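# Shelve the blue carton in the bookcase row's gap

## Task

Take the blue carton off the desk and set it into the empty slot in the bookcase's row of cartons. It must stand upright, line up with its neighbours and face end-on the way they do; either end may face out. Every brown carton must stay where it was, neither moved nor rotated. If the blue carton topples or finishes leaning, the task fails. It has to stay in place without the robot holding it, so release it and pull the robot away at the end.

## Robot and tools

ROBOT. A simulated Rainbow Robotics RB-Y1. It has a wheeled base with two drive wheels and two rear casters, 0.66 m long and 0.58 m wide, whose front edge sits 0.10 m ahead of the wheel axle. Above it is a torso whose lower leg folds at ankle, knee and hip. It has two 7-joint arms with parallel grippers and a head. The cameras are head_camera (896x504), left_wrist_camera and right_wrist_camera (644x364). In this task each finger pad squeezes with at most about 24 N. Each arm is rated for 3 kg.

FRAMES. The base frame has its origin on the floor midway between the drive wheels, with x forward, y left and z up. The chest, left_hand and right_hand readings are given in it. A hand's point lies between its finger pads; the fingers point along that hand's -z and close along its x. Printed hand positions can be wrong, worst at long reach. base_odometry is measured from the base's starting pose and only counts wheel turns, so slipping shows as travel. Heading is positive to the left, in -3.142 to 3.142. Calibration data (K, distortion, T_world_to_cam in the base frame) is only approximate, and wrist-camera poses are the least reliable.

execute_actions. Its arguments are "actions", a list holding one action or none, and "cameras", a list of names from head_camera, left_wrist_camera, right_wrist_camera or all. Leaving it out, or passing null or ["all"], returns every camera; [] returns none. An empty list of actions just reports the state and images. An action may have these keys:
- "base": exactly one relative command. {"translate_m": d} drives straight along the robot's own x by d metres, from -3 to 3, with forward positive. {"rotate_rad": d} spins in place by d radians, from -3.2 to 3.2, with counter-clockwise from above (left) positive. The base cannot move sideways. The offset counts from where the base last reported itself.
- "joints": one flat object keyed by joint name, covering both arms, torso and head. Each value is an absolute target in radians, or in metres for the grippers.
- "speeds": lower top speeds for this action only. translate_m takes 0.05 to 0.4 m/s and rotate_rad takes 0.1 to 1.509 rad/s. A drive that would need more than 8.667 s is refused.
- "min_time_s": from 0.1 to 8. It is the shortest time each arm and head motion may take.
All motions begin together. An action never runs longer than 15 s. Unknown keys or out-of-range values get the whole call refused, and nothing moves. Joints left out of an action may still be driving toward earlier targets.

JOINTS (range; sign):
- torso_squat_rad 0..1.2: larger lowers the chest, which stays level.
- torso_shift_rad -0.3..0.6: positive pushes the hips forward.
- torso_pitch_rad -0.2..1.4: positive leans the chest forward.
- torso_yaw_rad -1.5..1.5: positive turns left.
- Combined torso limits: squat+shift<=1.52; squat-shift+pitch<=1.57; shift+0.5pitch-0.4squat<=0.7; shift+0.3pitch-0.5squat<=0.39. Breaking one leaves the commanded torso joints off_target.
- left_/right_shoulder_pitch_rad ±2.356: 0 means hanging, and negative swings the arm forward and up.
- left_shoulder_roll_rad 0..3.141 raises the arm outward to the left. right_shoulder_roll_rad -3.141..0 raises it outward to the right.
- *_shoulder_yaw_rad ±2.094: positive swings a bent forearm leftward on both arms.
- *_elbow_rad -2.617..0.01: 0 is straight and negative bends.
- *_forearm_roll_rad ±3.141 and *_hand_roll_rad ±2.705: positive is counter-clockwise seen from above on a hanging arm, for both arms.
- *_wrist_pitch_rad -1.57..1.919: negative tilts the hand forward.
- *_gripper_m 0..0.1: the gap between the pads, in metres.
- head_pan_rad -0.523..0.523: relative to the chest, positive to the left. head_tilt_rad -0.35..1.57: positive looks down.
The done tolerance is ±0.02, or ±0.004 for grippers. Top speeds are 1 rad/s for arm joints (1.5 for forearm_roll, wrist_pitch and hand_roll), 1.5 for the head, 0.3 for squat and pitch, 0.15 for shift, 0.6 for yaw, and 0.1 m/s for grippers.

GRASPING. Command a gripper opening at least 0.005 m below the carton's width. The resulting off_target is then normal.

RESULTS. You get joint_positions, poses, base_odometry, base_status, joint_status, on_its_own (what this call left alone; "held at" is a target, not a position) and a "pictures" line giving the image order. Status words:
- done: finished. For the base it only means the wheels turned the full amount.
- off_target: came to rest short of the target and may still be pushing.
- limit_stop_at_<name>: a built-in limit stopped it. limit_stop_at_own_body means a guard halted an arm or torso just before it would touch the robot's own body; move them apart. limit_stop_at_motor_heat means a heat stop.
- contact_stop: the arm or torso hit something, or the load was too heavy. time_out: the motion took far too long. stopped_with_arm: the torso halted because an arm had a contact_stop.
- When contact_stop, time_out or stopped_with_arm hits one member of a group (the torso, the left arm, the right arm), the whole group freezes and forgets its targets.
- "joint command not followed" with a "cause:" line: the self-collision check held back an arm's targets, and the cause line suggests what to send. The gripper target still runs, and withheld joints read not_followed and may be retried later.
After any stop, first back the arm away in its own action, then the torso. There is one exception: if both hands hold one object and the torso contact_stops right away with nothing in its path, set every arm joint (not the grippers) to its current joint_positions value, then resend the torso command.

OTHER TOOLS. wait takes seconds (0 to 10); nothing new is commanded and the state is returned. zoom_image takes a camera and a region [x0, y0, x1, y1] in pixels of that camera's latest image, at most 504x504, and gives a closer look. finished_scene takes scene (the current scene number). It ends the scene for good once the last command has been held, so the carton must already be settled, released and clear of the robot.

HAZARDS. The base does not stop at furniture: its wheels may spin and it may keep pushing. A bent leg can poke out past the front of the base, and pressing it into furniture can slide the robot backward without this showing in odometry. Never let the arms strike or squeeze each other; grippers and fingers are not covered by the check. Heavy loads held far forward can tip the robot. Contact torque reaching a joint's limit (62.3 N m for shoulders, 32 for elbows, 22.2 for forearm and wrist joints) freezes the robot for 10 s. Motors heat while holding loads: MOTOR HOT appears from 65 °C, and 80 °C causes an OVER-TEMPERATURE FAULT that brakes the arm. Avoid dropping, slamming or shoving the cartons, and the robot holds its last command while you think.

Each tool is called after "Request:" as name(argument=value, ...), one argument or row to a line, values as JSON.

## Session

Request:
execute_actions(
  actions=[],
)

Scene clock: 0.00 s.
base_odometry: x=+0.000 y=+0.000 heading=+0.000 (m, m, rad; odometry frame)
base_status: not commanded
joint_positions: torso_squat_rad=+0.350 torso_shift_rad=+0.000 torso_pitch_rad=+0.000 torso_yaw_rad=+0.001 left_shoulder_pitch_rad=+0.023 left_shoulder_roll_rad=+0.015 left_shoulder_yaw_rad=+0.016 left_elbow_rad=-0.192 left_forearm_roll_rad=-0.001 left_wrist_pitch_rad=+0.028 left_hand_roll_rad=-0.038 left_gripper_m=+0.101 right_shoulder_pitch_rad=+0.017 right_shoulder_roll_rad=-0.013 right_shoulder_yaw_rad=-0.035 right_elbow_rad=-0.280 right_forearm_roll_rad=+0.024 right_wrist_pitch_rad=+0.007 right_hand_roll_rad=-0.053 right_gripper_m=+0.100 head_pan_rad=+0.000 head_tilt_rad=+0.399
joint_status: not commanded
chest: x=-0.2279 y=-0.0007 z=+1.2476 quat_wxyz=(+1.000, +0.001, +0.000, +0.000) (m; base frame)
left_hand: x=-0.1573 y=+0.2338 z=+0.5657 quat_wxyz=(+0.997, +0.011, -0.071, -0.008) (m; base frame)
right_hand: x=-0.1055 y=-0.2350 z=+0.5728 quat_wxyz=(+0.991, -0.007, -0.129, -0.033) (m; base frame)
pictures: head_camera, left_wrist_camera, right_wrist_camera
Images, in order (width x height): head_camera 896x504, left_wrist_camera 644x364, right_wrist_camera 644x364.

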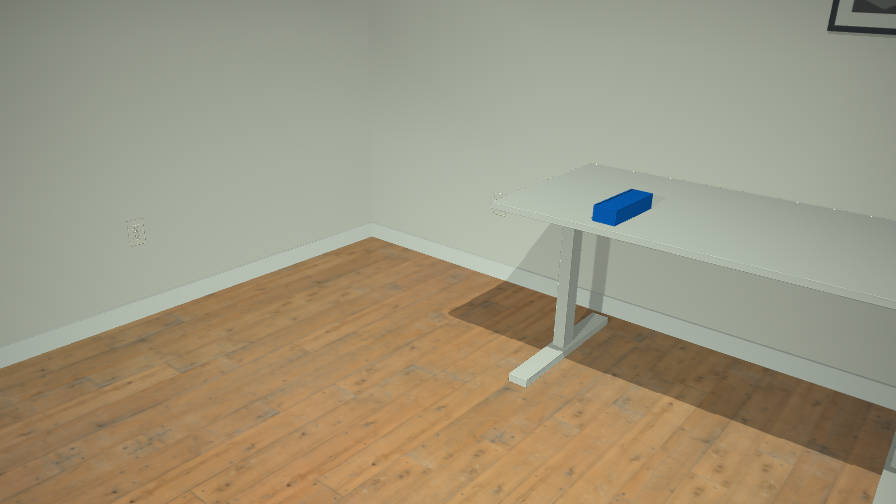

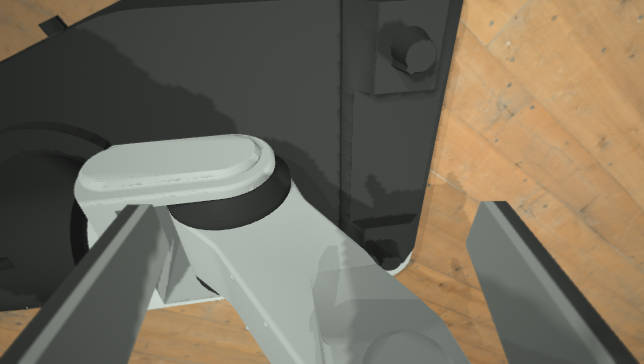

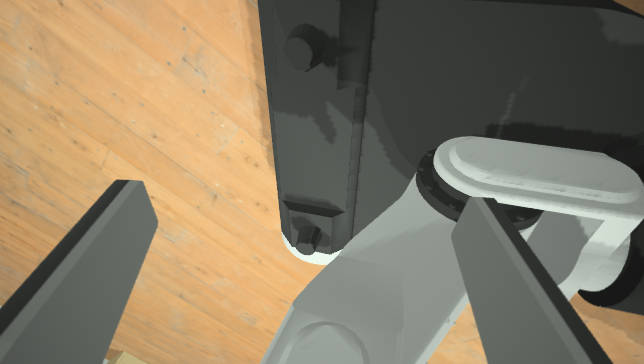

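Find the bookcase.

Request:
execute_actions(
  actions=[
    {"base":{"rotate_rad":-1.2},"joints":{"head_tilt_rad":0.3}},
  ],
  cameras=["head_camera"],
)

Request:
execute_actions(
  actions=[
    {"base":{"rotate_rad":-1.2}},
  ],
  cameras=["head_camera"],
)

Scene clock: 7.20 s.
base_odometry: x=+0.000 y=+0.000 heading=-1.200 (m, m, rad; odometry frame)
base_status: done
joint_positions: torso_squat_rad=+0.350 torso_shift_rad=+0.000 torso_pitch_rad=+0.000 torso_yaw_rad=+0.001 left_shoulder_pitch_rad=+0.023 left_shoulder_roll_rad=+0.015 left_shoulder_yaw_rad=+0.016 left_elbow_rad=-0.192 left_forearm_roll_rad=-0.001 left_wrist_pitch_rad=+0.028 left_hand_roll_rad=-0.038 left_gripper_m=+0.101 right_shoulder_pitch_rad=+0.017 right_shoulder_roll_rad=-0.013 right_shoulder_yaw_rad=-0.035 right_elbow_rad=-0.280 right_forearm_roll_rad=+0.024 right_wrist_pitch_rad=+0.007 right_hand_roll_rad=-0.053 right_gripper_m=+0.100 head_pan_rad=+0.000 head_tilt_rad=+0.300
joint_status: all done
chest: x=-0.2279 y=-0.0007 z=+1.2476 quat_wxyz=(+1.000, +0.001, +0.000, +0.000) (m; base frame)
left_hand: x=-0.1573 y=+0.2338 z=+0.5657 quat_wxyz=(+0.997, +0.011, -0.071, -0.008) (m; base frame)
right_hand: x=-0.1055 y=-0.2350 z=+0.5728 quat_wxyz=(+0.991, -0.007, -0.129, -0.033) (m; base frame)
pictures: head_camera
camera_calibration (this result's frames):
head_camera: T_world_to_cam=[[-0.0189891, -0.999804, 0.00561907, -0.00894806], [-0.286949, 0.0000661465, -0.957946, 1.38097], [0.957758, -0.0198029, -0.286894, 0.558511], [0, 0, 0, 1]] pos_world=[-0.138821, 0.00202248, 1.48317]
Images, in order (width x height): head_camera 896x504.

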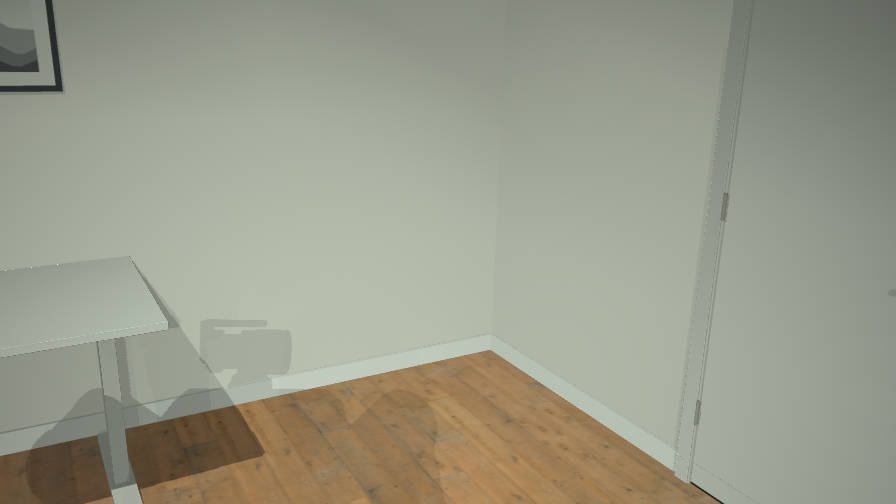

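Scene clock: 10.77 s.
base_odometry: x=+0.000 y=+0.000 heading=-2.399 (m, m, rad; odometry frame)
base_status: done
joint_positions: torso_squat_rad=+0.350 torso_shift_rad=+0.000 torso_pitch_rad=+0.000 torso_yaw_rad=+0.001 left_shoulder_pitch_rad=+0.023 left_shoulder_roll_rad=+0.015 left_shoulder_yaw_rad=+0.016 left_elbow_rad=-0.192 left_forearm_roll_rad=-0.001 left_wrist_pitch_rad=+0.028 left_hand_roll_rad=-0.038 left_gripper_m=+0.101 right_shoulder_pitch_rad=+0.017 right_shoulder_roll_rad=-0.013 right_shoulder_yaw_rad=-0.035 right_elbow_rad=-0.280 right_forearm_roll_rad=+0.024 right_wrist_pitch_rad=+0.007 right_hand_roll_rad=-0.053 right_gripper_m=+0.100 head_pan_rad=+0.000 head_tilt_rad=+0.300
joint_status: not commanded
chest: x=-0.2279 y=-0.0007 z=+1.2476 quat_wxyz=(+1.000, +0.001, +0.000, +0.000) (m; base frame)
left_hand: x=-0.1573 y=+0.2338 z=+0.5657 quat_wxyz=(+0.997, +0.011, -0.071, -0.008) (m; base frame)
right_hand: x=-0.1055 y=-0.2350 z=+0.5728 quat_wxyz=(+0.991, -0.007, -0.129, -0.033) (m; base frame)
pictures: head_camera
camera_calibration (this result's frames):
head_camera: T_world_to_cam=[[-0.018989, -0.999804, 0.00562237, -0.00895018], [-0.286949, 0.0000629707, -0.957946, 1.38097], [0.957758, -0.0198038, -0.286894, 0.558511], [0, 0, 0, 1]] pos_world=[-0.138821, 0.00202525, 1.48317]
Images, in order (width x height): head_camera 896x504.

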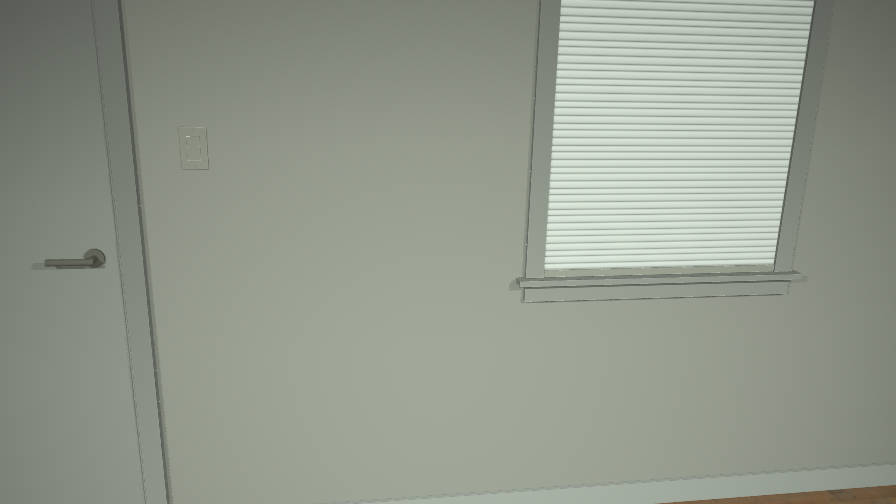

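Request:
execute_actions(
  actions=[
    {"base":{"rotate_rad":-1.3},"joints":{"head_tilt_rad":0.5}},
  ],
  cameras=["head_camera"],
)

Request:
execute_actions(
  actions=[
    {"base":{"rotate_rad":-1.2}},
  ],
  cameras=["head_camera"],
)

Scene clock: 19.77 s.
base_odometry: x=+0.000 y=+0.000 heading=+2.584 (m, m, rad; odometry frame)
base_status: done
joint_positions: torso_squat_rad=+0.350 torso_shift_rad=+0.000 torso_pitch_rad=+0.000 torso_yaw_rad=+0.001 left_shoulder_pitch_rad=+0.023 left_shoulder_roll_rad=+0.015 left_shoulder_yaw_rad=+0.016 left_elbow_rad=-0.192 left_forearm_roll_rad=-0.001 left_wrist_pitch_rad=+0.028 left_hand_roll_rad=-0.038 left_gripper_m=+0.101 right_shoulder_pitch_rad=+0.017 right_shoulder_roll_rad=-0.013 right_shoulder_yaw_rad=-0.035 right_elbow_rad=-0.280 right_forearm_roll_rad=+0.024 right_wrist_pitch_rad=+0.007 right_hand_roll_rad=-0.053 right_gripper_m=+0.100 head_pan_rad=+0.000 head_tilt_rad=+0.500
joint_status: all done
chest: x=-0.2279 y=-0.0007 z=+1.2476 quat_wxyz=(+1.000, +0.001, +0.000, +0.000) (m; base frame)
left_hand: x=-0.1573 y=+0.2338 z=+0.5657 quat_wxyz=(+0.997, +0.011, -0.071, -0.008) (m; base frame)
right_hand: x=-0.1055 y=-0.2350 z=+0.5728 quat_wxyz=(+0.991, -0.007, -0.129, -0.033) (m; base frame)
pictures: head_camera
camera_calibration (this result's frames):
head_camera: T_world_to_cam=[[-0.0172117, -0.999807, 0.00949117, -0.0141853], [-0.471463, -0.000255462, -0.881886, 1.23285], [0.881718, -0.0196535, -0.471368, 0.809906], [0, 0, 0, 1]] pos_world=[-0.133107, 0.00204995, 1.46914]
Images, in order (width x height): head_camera 896x504.

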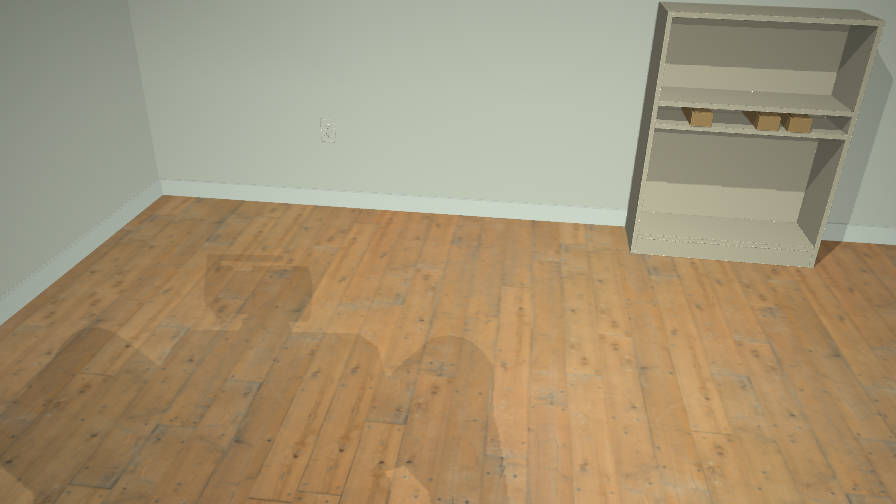

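Scene clock: 23.33 s.
base_odometry: x=+0.000 y=+0.000 heading=+1.385 (m, m, rad; odometry frame)
base_status: done
joint_positions: torso_squat_rad=+0.350 torso_shift_rad=+0.000 torso_pitch_rad=+0.000 torso_yaw_rad=+0.001 left_shoulder_pitch_rad=+0.023 left_shoulder_roll_rad=+0.015 left_shoulder_yaw_rad=+0.016 left_elbow_rad=-0.192 left_forearm_roll_rad=-0.001 left_wrist_pitch_rad=+0.028 left_hand_roll_rad=-0.038 left_gripper_m=+0.101 right_shoulder_pitch_rad=+0.017 right_shoulder_roll_rad=-0.013 right_shoulder_yaw_rad=-0.035 right_elbow_rad=-0.280 right_forearm_roll_rad=+0.024 right_wrist_pitch_rad=+0.007 right_hand_roll_rad=-0.053 right_gripper_m=+0.100 head_pan_rad=+0.000 head_tilt_rad=+0.500
joint_status: not commanded
chest: x=-0.2279 y=-0.0007 z=+1.2476 quat_wxyz=(+1.000, +0.001, +0.000, +0.000) (m; base frame)
left_hand: x=-0.1573 y=+0.2338 z=+0.5657 quat_wxyz=(+0.997, +0.011, -0.071, -0.008) (m; base frame)
right_hand: x=-0.1055 y=-0.2350 z=+0.5728 quat_wxyz=(+0.991, -0.007, -0.129, -0.033) (m; base frame)
pictures: head_camera
camera_calibration (this result's frames):
head_camera: T_world_to_cam=[[-0.0172114, -0.999807, 0.00948811, -0.0141849], [-0.471464, -0.000252906, -0.881886, 1.23285], [0.881718, -0.0196518, -0.471368, 0.809906], [0, 0, 0, 1]] pos_world=[-0.133107, 0.0020458, 1.46914]
Images, in order (width x height): head_camera 896x504.

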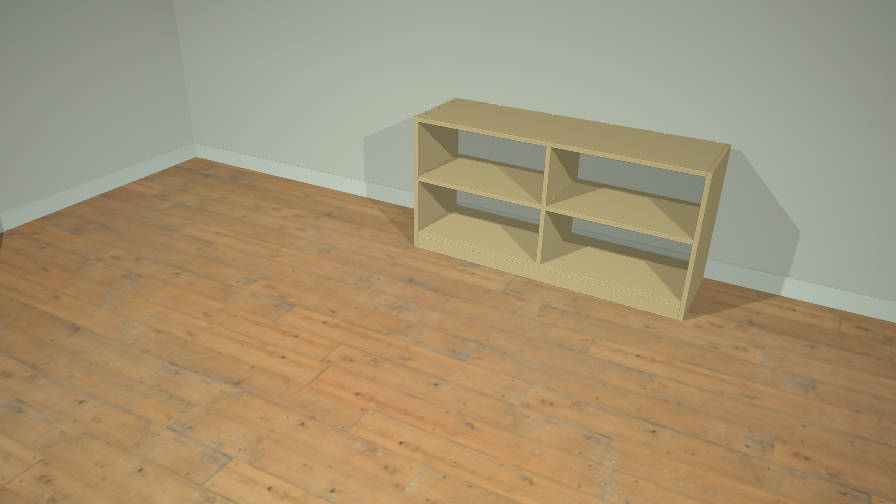

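Request:
execute_actions(
  actions=[
    {"base":{"rotate_rad":-1.27},"joints":{"right_elbow_rad":-1.57,"right_hand_roll_rad":1.57,"right_shoulder_pitch_rad":0,"torso_squat_rad":0.8}},
  ],
  cameras=[],
)

Request:
execute_actions(
  actions=[
    {"base":{"translate_m":1.45}},
  ],
  cameras=[],
)

Request:
execute_actions(
  actions=[
    {"base":{"rotate_rad":-0.91},"joints":{"head_tilt_rad":0.6}},
  ],
)

Scene clock: 35.53 s.
base_odometry: x=+0.000 y=+0.000 heading=+0.115 (m, m, rad; odometry frame)
base_status: done
joint_positions: torso_squat_rad=+0.800 torso_shift_rad=+0.000 torso_pitch_rad=+0.000 torso_yaw_rad=+0.001 left_shoulder_pitch_rad=+0.023 left_shoulder_roll_rad=+0.015 left_shoulder_yaw_rad=+0.016 left_elbow_rad=-0.192 left_forearm_roll_rad=-0.001 left_wrist_pitch_rad=+0.028 left_hand_roll_rad=-0.038 left_gripper_m=+0.101 right_shoulder_pitch_rad=+0.000 right_shoulder_roll_rad=-0.013 right_shoulder_yaw_rad=-0.035 right_elbow_rad=-1.570 right_forearm_roll_rad=+0.024 right_wrist_pitch_rad=+0.007 right_hand_roll_rad=+1.570 right_gripper_m=+0.100 head_pan_rad=+0.000 head_tilt_rad=+0.500
joint_status: all done
chest: x=-0.2281 y=-0.0006 z=+1.0776 quat_wxyz=(+1.000, +0.001, +0.000, +0.000) (m; base frame)
left_hand: x=-0.1573 y=+0.2339 z=+0.3957 quat_wxyz=(+0.997, +0.011, -0.071, -0.008) (m; base frame)
right_hand: x=+0.2895 y=-0.2421 z=+0.8488 quat_wxyz=(+0.502, -0.515, -0.481, +0.502) (m; base frame)
pictures: none
No camera images: the call's "cameras" was empty. Leave "cameras" out to get every camera's image.

Scene clock: 40.67 s.
base_odometry: x=+1.441 y=+0.166 heading=+0.115 (m, m, rad; odometry frame)
base_status: done
joint_positions: torso_squat_rad=+0.800 torso_shift_rad=+0.000 torso_pitch_rad=+0.000 torso_yaw_rad=+0.001 left_shoulder_pitch_rad=+0.023 left_shoulder_roll_rad=+0.015 left_shoulder_yaw_rad=+0.016 left_elbow_rad=-0.192 left_forearm_roll_rad=-0.001 left_wrist_pitch_rad=+0.028 left_hand_roll_rad=-0.038 left_gripper_m=+0.101 right_shoulder_pitch_rad=+0.000 right_shoulder_roll_rad=-0.013 right_shoulder_yaw_rad=-0.035 right_elbow_rad=-1.570 right_forearm_roll_rad=+0.024 right_wrist_pitch_rad=+0.007 right_hand_roll_rad=+1.570 right_gripper_m=+0.100 head_pan_rad=+0.000 head_tilt_rad=+0.500
joint_status: not commanded
chest: x=-0.2279 y=-0.0006 z=+1.0776 quat_wxyz=(+1.000, +0.001, +0.000, +0.000) (m; base frame)
left_hand: x=-0.1572 y=+0.2339 z=+0.3957 quat_wxyz=(+0.997, +0.011, -0.071, -0.008) (m; base frame)
right_hand: x=+0.2896 y=-0.2421 z=+0.8487 quat_wxyz=(+0.502, -0.515, -0.481, +0.502) (m; base frame)
pictures: none
No camera images: the call's "cameras" was empty. Leave "cameras" out to get every camera's image.

Scene clock: 43.80 s.
base_odometry: x=+1.440 y=+0.166 heading=-0.795 (m, m, rad; odometry frame)
base_status: done
joint_positions: torso_squat_rad=+0.800 torso_shift_rad=+0.000 torso_pitch_rad=+0.000 torso_yaw_rad=+0.001 left_shoulder_pitch_rad=+0.023 left_shoulder_roll_rad=+0.015 left_shoulder_yaw_rad=+0.016 left_elbow_rad=-0.192 left_forearm_roll_rad=-0.001 left_wrist_pitch_rad=+0.028 left_hand_roll_rad=-0.038 left_gripper_m=+0.101 right_shoulder_pitch_rad=+0.000 right_shoulder_roll_rad=-0.013 right_shoulder_yaw_rad=-0.035 right_elbow_rad=-1.570 right_forearm_roll_rad=+0.024 right_wrist_pitch_rad=+0.007 right_hand_roll_rad=+1.570 right_gripper_m=+0.100 head_pan_rad=+0.000 head_tilt_rad=+0.600
joint_status: all done
chest: x=-0.2279 y=-0.0006 z=+1.0776 quat_wxyz=(+1.000, +0.001, +0.000, +0.000) (m; base frame)
left_hand: x=-0.1572 y=+0.2339 z=+0.3957 quat_wxyz=(+0.997, +0.011, -0.071, -0.008) (m; base frame)
right_hand: x=+0.2896 y=-0.2421 z=+0.8487 quat_wxyz=(+0.502, -0.515, -0.481, +0.502) (m; base frame)
pictures: head_camera, left_wrist_camera, right_wrist_camera
camera_calibration (this result's frames):
head_camera: T_world_to_cam=[[-0.0160252, -0.999808, 0.0112649, -0.0145308], [-0.5572, -0.000424913, -0.830378, 0.99952], [0.830223, -0.0195838, -0.557087, 0.828688], [0, 0, 0, 1]] pos_world=[-0.131296, 0.00212556, 1.29179]
left_wrist_camera: T_world_to_cam=[[0.987407, -0.0478124, 0.150805, 0.108158], [-0.127591, -0.804254, 0.580427, -0.0282573], [0.0935339, -0.592359, -0.800226, 0.55896], [0, 0, 0, 1]] pos_world=[-0.162683, 0.31355, 0.447385]
right_wrist_camera: T_world_to_cam=[[-0.0444373, -0.993599, 0.103857, -0.319197], [-0.661249, -0.0486737, -0.748586, 0.846374], [0.748849, -0.101941, -0.654854, 0.399078], [0, 0, 0, 1]] pos_world=[0.24663, -0.235276, 0.928072]
Images, in order (width x height): head_camera 896x504, left_wrist_camera 644x364, right_wrist_camera 644x364.

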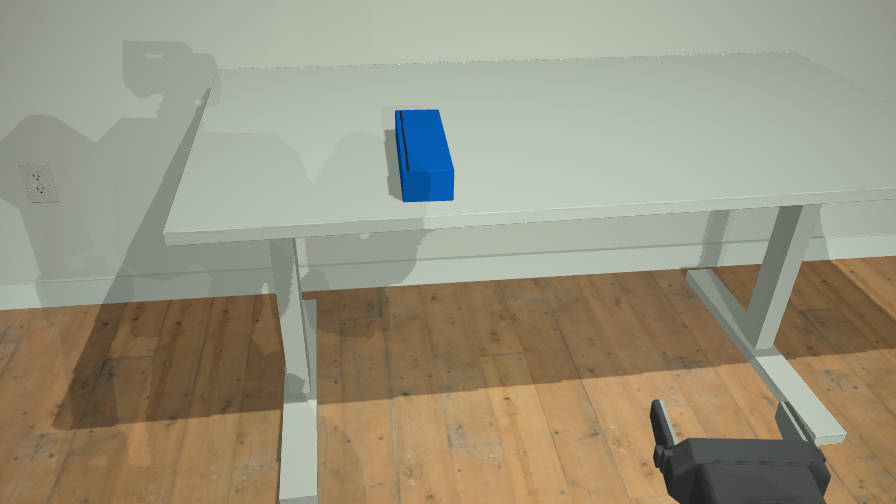

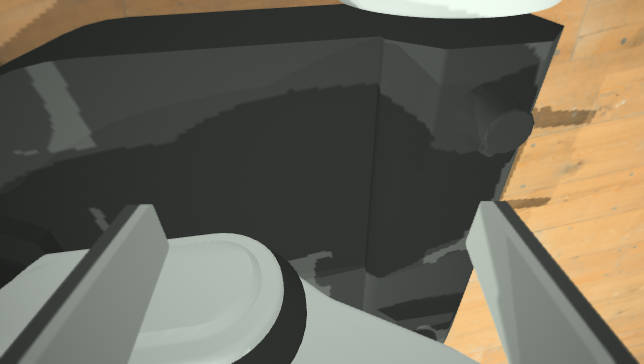

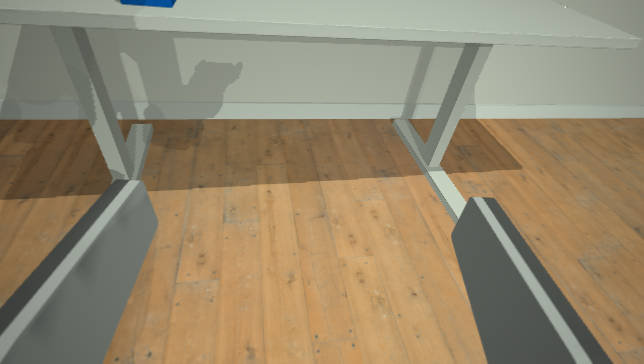

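Request:
execute_actions(
  actions=[
    {"base":{"rotate_rad":0.9},"joints":{"torso_squat_rad":1.05,"right_shoulder_yaw_rad":0.0,"right_forearm_roll_rad":0}},
  ],
  cameras=[],
)

Request:
execute_actions(
  actions=[
    {"base":{"translate_m":0.27}},
  ],
  cameras=[],
)

Request:
execute_actions(
  actions=[
    {"base":{"rotate_rad":-0.85}},
  ],
  cameras=["head_camera","right_wrist_camera"],
)

Scene clock: 53.47 s.
base_odometry: x=+1.440 y=+0.166 heading=+0.105 (m, m, rad; odometry frame)
base_status: done
joint_positions: torso_squat_rad=+1.050 torso_shift_rad=+0.000 torso_pitch_rad=+0.000 torso_yaw_rad=+0.001 left_shoulder_pitch_rad=+0.023 left_shoulder_roll_rad=+0.015 left_shoulder_yaw_rad=+0.016 left_elbow_rad=-0.192 left_forearm_roll_rad=-0.001 left_wrist_pitch_rad=+0.028 left_hand_roll_rad=-0.038 left_gripper_m=+0.101 right_shoulder_pitch_rad=+0.000 right_shoulder_roll_rad=-0.013 right_shoulder_yaw_rad=+0.000 right_elbow_rad=-1.570 right_forearm_roll_rad=+0.000 right_wrist_pitch_rad=+0.007 right_hand_roll_rad=+1.570 right_gripper_m=+0.100 head_pan_rad=+0.000 head_tilt_rad=+0.600
joint_status: all done
chest: x=-0.2281 y=-0.0006 z=+0.9382 quat_wxyz=(+1.000, +0.001, +0.000, +0.000) (m; base frame)
left_hand: x=-0.1572 y=+0.2340 z=+0.2563 quat_wxyz=(+0.997, +0.011, -0.071, -0.008) (m; base frame)
right_hand: x=+0.2898 y=-0.2240 z=+0.7092 quat_wxyz=(+0.499, -0.501, -0.496, +0.505) (m; base frame)
pictures: none
No camera images: the call's "cameras" was empty. Leave "cameras" out to get every camera's image.

Scene clock: 55.57 s.
base_odometry: x=+1.709 y=+0.194 heading=+0.105 (m, m, rad; odometry frame)
base_status: done
joint_positions: torso_squat_rad=+1.050 torso_shift_rad=+0.000 torso_pitch_rad=+0.000 torso_yaw_rad=+0.001 left_shoulder_pitch_rad=+0.023 left_shoulder_roll_rad=+0.015 left_shoulder_yaw_rad=+0.016 left_elbow_rad=-0.192 left_forearm_roll_rad=-0.001 left_wrist_pitch_rad=+0.028 left_hand_roll_rad=-0.038 left_gripper_m=+0.101 right_shoulder_pitch_rad=+0.000 right_shoulder_roll_rad=-0.013 right_shoulder_yaw_rad=+0.000 right_elbow_rad=-1.570 right_forearm_roll_rad=+0.000 right_wrist_pitch_rad=+0.007 right_hand_roll_rad=+1.570 right_gripper_m=+0.100 head_pan_rad=+0.000 head_tilt_rad=+0.600
joint_status: not commanded
chest: x=-0.2279 y=-0.0006 z=+0.9382 quat_wxyz=(+1.000, +0.001, +0.000, +0.000) (m; base frame)
left_hand: x=-0.1572 y=+0.2340 z=+0.2563 quat_wxyz=(+0.997, +0.011, -0.071, -0.008) (m; base frame)
right_hand: x=+0.2899 y=-0.2240 z=+0.7091 quat_wxyz=(+0.499, -0.501, -0.495, +0.505) (m; base frame)
pictures: none
No camera images: the call's "cameras" was empty. Leave "cameras" out to get every camera's image.

Scene clock: 58.53 s.
base_odometry: x=+1.709 y=+0.195 heading=-0.744 (m, m, rad; odometry frame)
base_status: done
joint_positions: torso_squat_rad=+1.050 torso_shift_rad=+0.000 torso_pitch_rad=+0.000 torso_yaw_rad=+0.001 left_shoulder_pitch_rad=+0.023 left_shoulder_roll_rad=+0.015 left_shoulder_yaw_rad=+0.016 left_elbow_rad=-0.192 left_forearm_roll_rad=-0.001 left_wrist_pitch_rad=+0.028 left_hand_roll_rad=-0.038 left_gripper_m=+0.101 right_shoulder_pitch_rad=+0.000 right_shoulder_roll_rad=-0.013 right_shoulder_yaw_rad=+0.000 right_elbow_rad=-1.570 right_forearm_roll_rad=+0.000 right_wrist_pitch_rad=+0.007 right_hand_roll_rad=+1.570 right_gripper_m=+0.100 head_pan_rad=+0.000 head_tilt_rad=+0.600
joint_status: not commanded
chest: x=-0.2279 y=-0.0006 z=+0.9382 quat_wxyz=(+1.000, +0.001, +0.000, +0.000) (m; base frame)
left_hand: x=-0.1572 y=+0.2339 z=+0.2563 quat_wxyz=(+0.997, +0.011, -0.071, -0.008) (m; base frame)
right_hand: x=+0.2899 y=-0.2240 z=+0.7091 quat_wxyz=(+0.499, -0.501, -0.495, +0.505) (m; base frame)
pictures: head_camera, right_wrist_camera
camera_calibration (this result's frames):
head_camera: T_world_to_cam=[[-0.0160354, -0.999808, 0.0112714, -0.0129051], [-0.557231, -0.000423963, -0.830357, 0.883726], [0.830203, -0.0195959, -0.557117, 0.751084], [0, 0, 0, 1]] pos_world=[-0.13132, 0.00219022, 1.1524]
right_wrist_camera: T_world_to_cam=[[-0.00986648, -0.996771, 0.079683, -0.280292], [-0.659466, -0.0534149, -0.749834, 0.742237], [0.75167, -0.0599464, -0.65681, 0.319278], [0, 0, 0, 1]] pos_world=[0.246723, -0.220601, 0.788595]
Images, in order (width x height): head_camera 896x504, right_wrist_camera 644x364.

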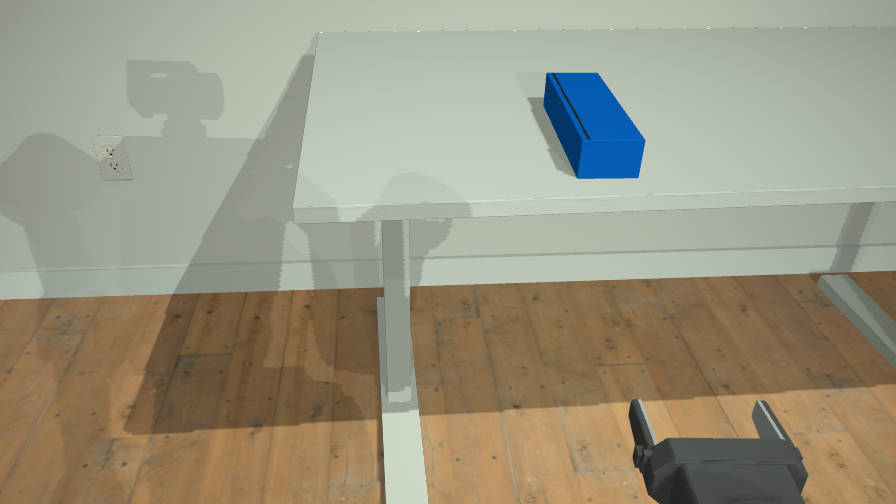

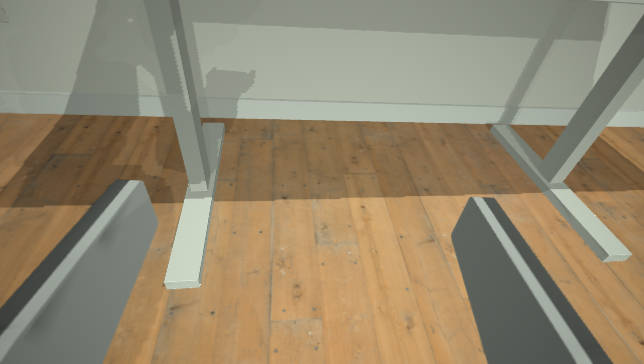

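Request:
execute_actions(
  actions=[
    {"base":{"translate_m":0.12},"joints":{"torso_squat_rad":1.09,"right_shoulder_pitch_rad":-0.6,"right_elbow_rad":-0.97}},
  ],
  cameras=["head_camera","right_wrist_camera"],
)

Scene clock: 66.47 s.
base_odometry: x=+1.797 y=+0.113 heading=-0.745 (m, m, rad; odometry frame)
base_status: done
joint_positions: torso_squat_rad=+1.090 torso_shift_rad=+0.000 torso_pitch_rad=+0.000 torso_yaw_rad=+0.001 left_shoulder_pitch_rad=+0.023 left_shoulder_roll_rad=+0.015 left_shoulder_yaw_rad=+0.016 left_elbow_rad=-0.192 left_forearm_roll_rad=-0.001 left_wrist_pitch_rad=+0.028 left_hand_roll_rad=-0.038 left_gripper_m=+0.101 right_shoulder_pitch_rad=-0.600 right_shoulder_roll_rad=-0.013 right_shoulder_yaw_rad=+0.000 right_elbow_rad=-0.970 right_forearm_roll_rad=+0.000 right_wrist_pitch_rad=+0.007 right_hand_roll_rad=+1.570 right_gripper_m=+0.100 head_pan_rad=+0.000 head_tilt_rad=+0.600
joint_status: all done
chest: x=-0.2280 y=-0.0005 z=+0.9137 quat_wxyz=(+1.000, +0.001, +0.000, +0.000) (m; base frame)
left_hand: x=-0.1572 y=+0.2339 z=+0.2318 quat_wxyz=(+0.997, +0.011, -0.071, -0.008) (m; base frame)
right_hand: x=+0.4219 y=-0.1148 z=+0.7250 quat_wxyz=(+0.444, -0.458, -0.517, +0.571) (m; base frame)
pictures: head_camera, right_wrist_camera
camera_calibration (this result's frames):
head_camera: T_world_to_cam=[[-0.0160396, -0.999808, 0.0112709, -0.0126183], [-0.557211, -0.000421688, -0.830371, 0.863337], [0.830216, -0.0195991, -0.557097, 0.737403], [0, 0, 0, 1]] pos_world=[-0.131346, 0.0022007, 1.12784]
right_wrist_camera: T_world_to_cam=[[0.177901, -0.97491, 0.133797, -0.287397], [-0.658817, -0.218996, -0.719723, 0.805998], [0.730966, 0.0398915, -0.681247, 0.274924], [0, 0, 0, 1]] pos_world=[0.381174, -0.114644, 0.805839]
Images, in order (width x height): head_camera 896x504, right_wrist_camera 644x364.

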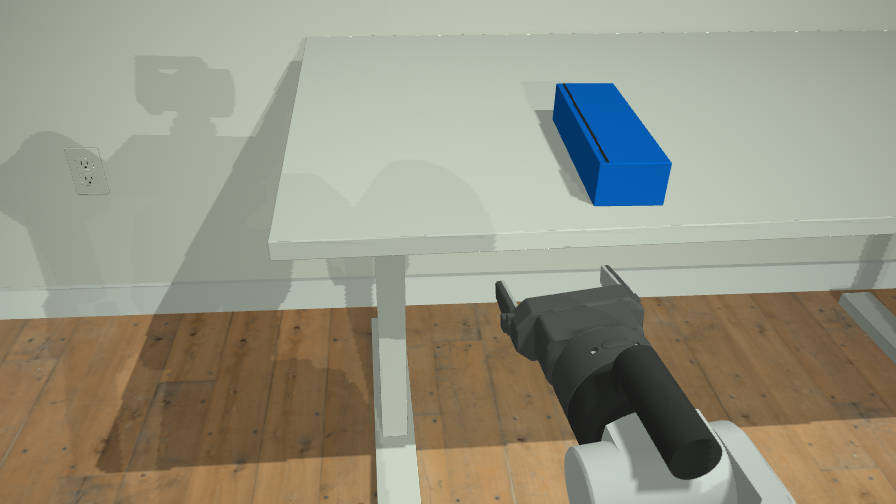

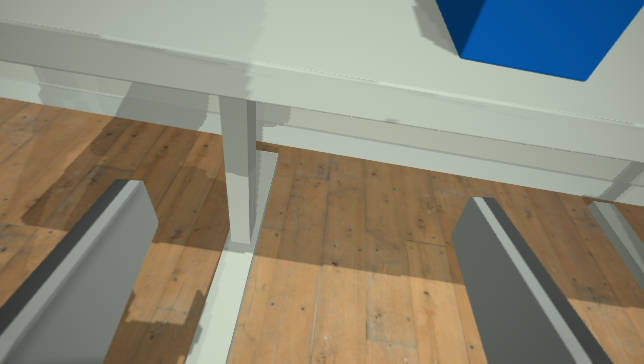

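Request:
execute_actions(
  actions=[
    {"joints":{"torso_squat_rad":1.07,"torso_yaw_rad":-0.19,"head_pan_rad":0.19}},
  ],
  cameras=[],
)

Request:
execute_actions(
  actions=[
    {"base":{"translate_m":0.14}},
  ],
  cameras=["head_camera","right_wrist_camera"],
)

Scene clock: 71.83 s.
base_odometry: x=+1.797 y=+0.113 heading=-0.745 (m, m, rad; odometry frame)
base_status: not commanded
joint_positions: torso_squat_rad=+1.070 torso_shift_rad=+0.000 torso_pitch_rad=+0.000 torso_yaw_rad=-0.190 left_shoulder_pitch_rad=+0.023 left_shoulder_roll_rad=+0.015 left_shoulder_yaw_rad=+0.016 left_elbow_rad=-0.192 left_forearm_roll_rad=-0.001 left_wrist_pitch_rad=+0.028 left_hand_roll_rad=-0.038 left_gripper_m=+0.101 right_shoulder_pitch_rad=-0.600 right_shoulder_roll_rad=-0.013 right_shoulder_yaw_rad=+0.000 right_elbow_rad=-0.970 right_forearm_roll_rad=+0.000 right_wrist_pitch_rad=+0.007 right_hand_roll_rad=+1.570 right_gripper_m=+0.100 head_pan_rad=+0.190 head_tilt_rad=+0.600
joint_status: all done
chest: x=-0.2279 y=-0.0006 z=+0.9260 quat_wxyz=(+0.995, +0.001, +0.000, -0.095) (m; base frame)
left_hand: x=-0.1143 y=+0.2163 z=+0.2441 quat_wxyz=(+0.992, +0.004, -0.072, -0.103) (m; base frame)
right_hand: x=+0.3884 y=-0.2361 z=+0.7370 quat_wxyz=(+0.496, -0.505, -0.471, +0.527) (m; base frame)
pictures: none
No camera images: the call's "cameras" was empty. Leave "cameras" out to get every camera's image.

Scene clock: 73.33 s.
base_odometry: x=+1.900 y=+0.018 heading=-0.746 (m, m, rad; odometry frame)
base_status: done
joint_positions: torso_squat_rad=+1.070 torso_shift_rad=+0.000 torso_pitch_rad=+0.000 torso_yaw_rad=-0.190 left_shoulder_pitch_rad=+0.023 left_shoulder_roll_rad=+0.015 left_shoulder_yaw_rad=+0.016 left_elbow_rad=-0.192 left_forearm_roll_rad=-0.001 left_wrist_pitch_rad=+0.028 left_hand_roll_rad=-0.038 left_gripper_m=+0.101 right_shoulder_pitch_rad=-0.600 right_shoulder_roll_rad=-0.013 right_shoulder_yaw_rad=+0.000 right_elbow_rad=-0.970 right_forearm_roll_rad=+0.000 right_wrist_pitch_rad=+0.007 right_hand_roll_rad=+1.570 right_gripper_m=+0.100 head_pan_rad=+0.190 head_tilt_rad=+0.600
joint_status: not commanded
chest: x=-0.2279 y=-0.0006 z=+0.9260 quat_wxyz=(+0.995, +0.001, +0.000, -0.095) (m; base frame)
left_hand: x=-0.1142 y=+0.2163 z=+0.2441 quat_wxyz=(+0.992, +0.004, -0.072, -0.103) (m; base frame)
right_hand: x=+0.3884 y=-0.2361 z=+0.7371 quat_wxyz=(+0.496, -0.505, -0.471, +0.527) (m; base frame)
pictures: head_camera, right_wrist_camera
camera_calibration (this result's frames):
head_camera: T_world_to_cam=[[-0.0173443, -0.999786, 0.0112721, -0.0172141], [-0.557268, 0.000305883, -0.830333, 0.873326], [0.830152, -0.0206831, -0.557154, 0.744544], [0, 0, 0, 1]] pos_world=[-0.131706, -0.00207804, 1.14017]
right_wrist_camera: T_world_to_cam=[[-0.0103701, -0.99095, 0.133829, -0.33202], [-0.688638, -0.0899633, -0.719503, 0.807891], [0.725032, -0.099621, -0.681473, 0.282071], [0, 0, 0, 1]] pos_world=[0.34839, -0.228235, 0.817937]
Images, in order (width x height): head_camera 896x504, right_wrist_camera 644x364.

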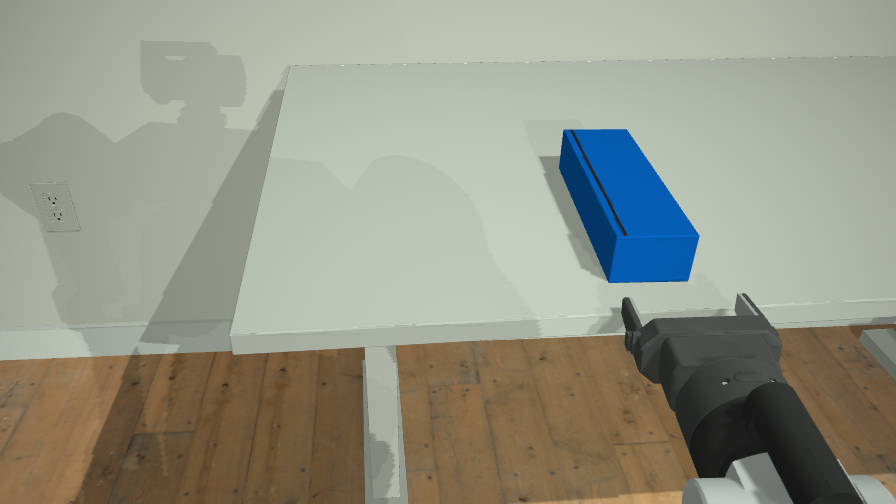

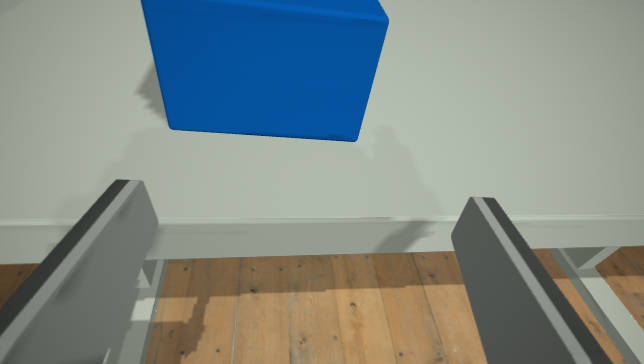

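Request:
execute_actions(
  actions=[
    {"joints":{"torso_yaw_rad":-0.16}},
  ],
  cameras=[],
)

Request:
execute_actions(
  actions=[
    {"base":{"translate_m":0.12},"speeds":{"translate_m":0.1}},
  ],
  cameras=["head_camera","right_wrist_camera"],
)

Scene clock: 79.73 s.
base_odometry: x=+1.900 y=+0.018 heading=-0.746 (m, m, rad; odometry frame)
base_status: not commanded
joint_positions: torso_squat_rad=+1.070 torso_shift_rad=+0.000 torso_pitch_rad=+0.000 torso_yaw_rad=-0.160 left_shoulder_pitch_rad=+0.023 left_shoulder_roll_rad=+0.015 left_shoulder_yaw_rad=+0.016 left_elbow_rad=-0.192 left_forearm_roll_rad=-0.001 left_wrist_pitch_rad=+0.028 left_hand_roll_rad=-0.038 left_gripper_m=+0.101 right_shoulder_pitch_rad=-0.601 right_shoulder_roll_rad=-0.013 right_shoulder_yaw_rad=+0.000 right_elbow_rad=-0.971 right_forearm_roll_rad=+0.000 right_wrist_pitch_rad=+0.007 right_hand_roll_rad=+1.570 right_gripper_m=+0.100 head_pan_rad=+0.190 head_tilt_rad=+0.600
joint_status: all done
chest: x=-0.2280 y=-0.0006 z=+0.9260 quat_wxyz=(+0.997, +0.001, +0.000, -0.080) (m; base frame)
left_hand: x=-0.1208 y=+0.2196 z=+0.2441 quat_wxyz=(+0.994, +0.005, -0.072, -0.088) (m; base frame)
right_hand: x=+0.3954 y=-0.2174 z=+0.7380 quat_wxyz=(+0.488, -0.498, -0.479, +0.534) (m; base frame)
pictures: none
No camera images: the call's "cameras" was empty. Leave "cameras" out to get every camera's image.

Scene clock: 81.57 s.
base_odometry: x=+1.988 y=-0.063 heading=-0.746 (m, m, rad; odometry frame)
base_status: done
joint_positions: torso_squat_rad=+1.070 torso_shift_rad=-0.001 torso_pitch_rad=-0.004 torso_yaw_rad=-0.161 left_shoulder_pitch_rad=+0.023 left_shoulder_roll_rad=+0.015 left_shoulder_yaw_rad=+0.016 left_elbow_rad=-0.192 left_forearm_roll_rad=-0.001 left_wrist_pitch_rad=+0.028 left_hand_roll_rad=-0.038 left_gripper_m=+0.101 right_shoulder_pitch_rad=-0.598 right_shoulder_roll_rad=-0.011 right_shoulder_yaw_rad=+0.002 right_elbow_rad=-0.972 right_forearm_roll_rad=-0.001 right_wrist_pitch_rad=+0.006 right_hand_roll_rad=+1.570 right_gripper_m=+0.100 head_pan_rad=+0.190 head_tilt_rad=+0.600
joint_status: not commanded
chest: x=-0.2296 y=-0.0003 z=+0.9258 quat_wxyz=(+0.997, +0.001, -0.002, -0.080) (m; base frame)
left_hand: x=-0.1199 y=+0.2194 z=+0.2441 quat_wxyz=(+0.993, +0.005, -0.073, -0.088) (m; base frame)
right_hand: x=+0.3937 y=-0.2156 z=+0.7394 quat_wxyz=(+0.487, -0.498, -0.480, +0.533) (m; base frame)
pictures: head_camera, right_wrist_camera
camera_calibration (this result's frames):
head_camera: T_world_to_cam=[[0.0121039, -0.999857, 0.0118263, -0.010763], [-0.554069, -0.0165518, -0.832306, 0.874746], [0.832383, 0.00352156, -0.55419, 0.743577], [0, 0, 0, 1]] pos_world=[-0.134141, 0.00109861, 1.14027]
right_wrist_camera: T_world_to_cam=[[0.0209615, -0.990993, 0.132263, -0.323094], [-0.681673, -0.110941, -0.723197, 0.810508], [0.731357, -0.0750009, -0.677858, 0.281956], [0, 0, 0, 1]] pos_world=[0.353063, -0.209119, 0.820017]
Images, in order (width x height): head_camera 896x504, right_wrist_camera 644x364.

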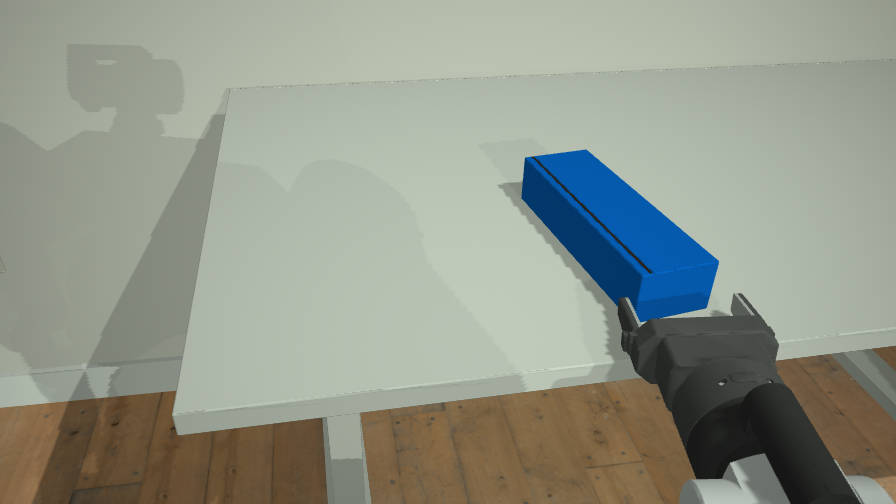

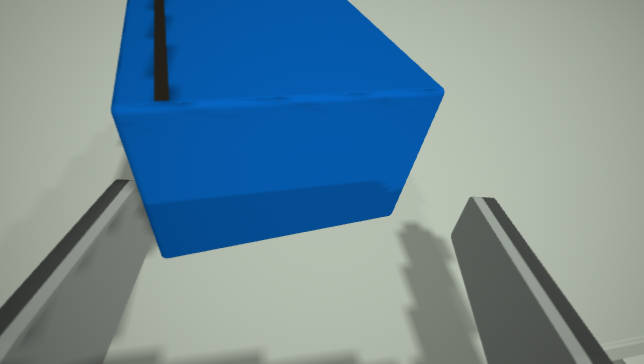

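Request:
execute_actions(
  actions=[
    {"base":{"translate_m":-0.1},"joints":{"torso_squat_rad":1.035}},
  ],
  cameras=["head_camera","right_wrist_camera"],
)

Scene clock: 86.33 s.
base_odometry: x=+1.914 y=+0.005 heading=-0.747 (m, m, rad; odometry frame)
base_status: done
joint_positions: torso_squat_rad=+1.035 torso_shift_rad=+0.000 torso_pitch_rad=+0.000 torso_yaw_rad=-0.160 left_shoulder_pitch_rad=+0.023 left_shoulder_roll_rad=+0.015 left_shoulder_yaw_rad=+0.016 left_elbow_rad=-0.192 left_forearm_roll_rad=-0.001 left_wrist_pitch_rad=+0.028 left_hand_roll_rad=-0.038 left_gripper_m=+0.101 right_shoulder_pitch_rad=-0.600 right_shoulder_roll_rad=-0.013 right_shoulder_yaw_rad=+0.000 right_elbow_rad=-0.970 right_forearm_roll_rad=+0.000 right_wrist_pitch_rad=+0.007 right_hand_roll_rad=+1.570 right_gripper_m=+0.100 head_pan_rad=+0.190 head_tilt_rad=+0.600
joint_status: all done
chest: x=-0.2280 y=-0.0005 z=+0.9473 quat_wxyz=(+0.997, +0.001, +0.000, -0.080) (m; base frame)
left_hand: x=-0.1208 y=+0.2196 z=+0.2653 quat_wxyz=(+0.994, +0.005, -0.072, -0.088) (m; base frame)
right_hand: x=+0.3951 y=-0.2171 z=+0.7584 quat_wxyz=(+0.488, -0.498, -0.478, +0.534) (m; base frame)
pictures: head_camera, right_wrist_camera
camera_calibration (this result's frames):
head_camera: T_world_to_cam=[[0.0126287, -0.999855, 0.0113972, -0.010692], [-0.556845, -0.0164994, -0.830453, 0.891131], [0.830521, 0.00414108, -0.556973, 0.756393], [0, 0, 0, 1]] pos_world=[-0.131843, 0.000880382, 1.16145]
right_wrist_camera: T_world_to_cam=[[0.0200239, -0.990778, 0.134009, -0.328047], [-0.685512, -0.111174, -0.719523, 0.823778], [0.727786, -0.0774572, -0.681416, 0.29733], [0, 0, 0, 1]] pos_world=[0.354886, -0.210408, 0.839294]
Images, in order (width x height): head_camera 896x504, right_wrist_camera 644x364.

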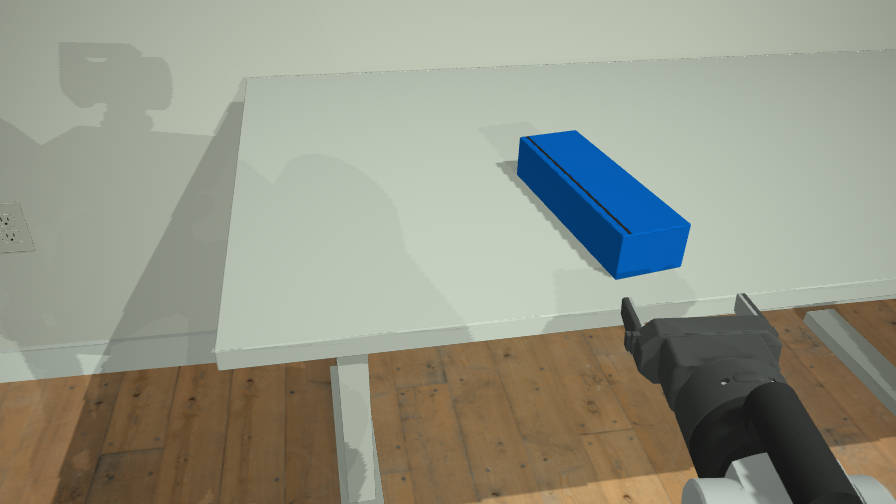

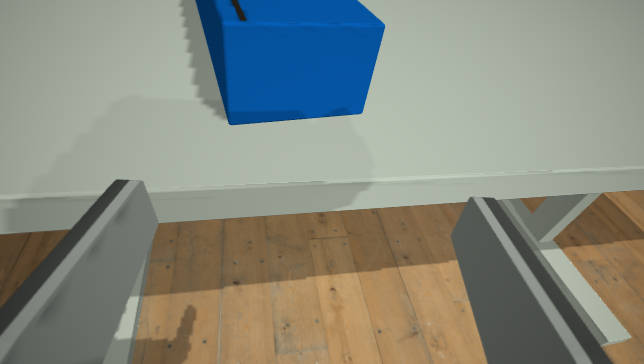

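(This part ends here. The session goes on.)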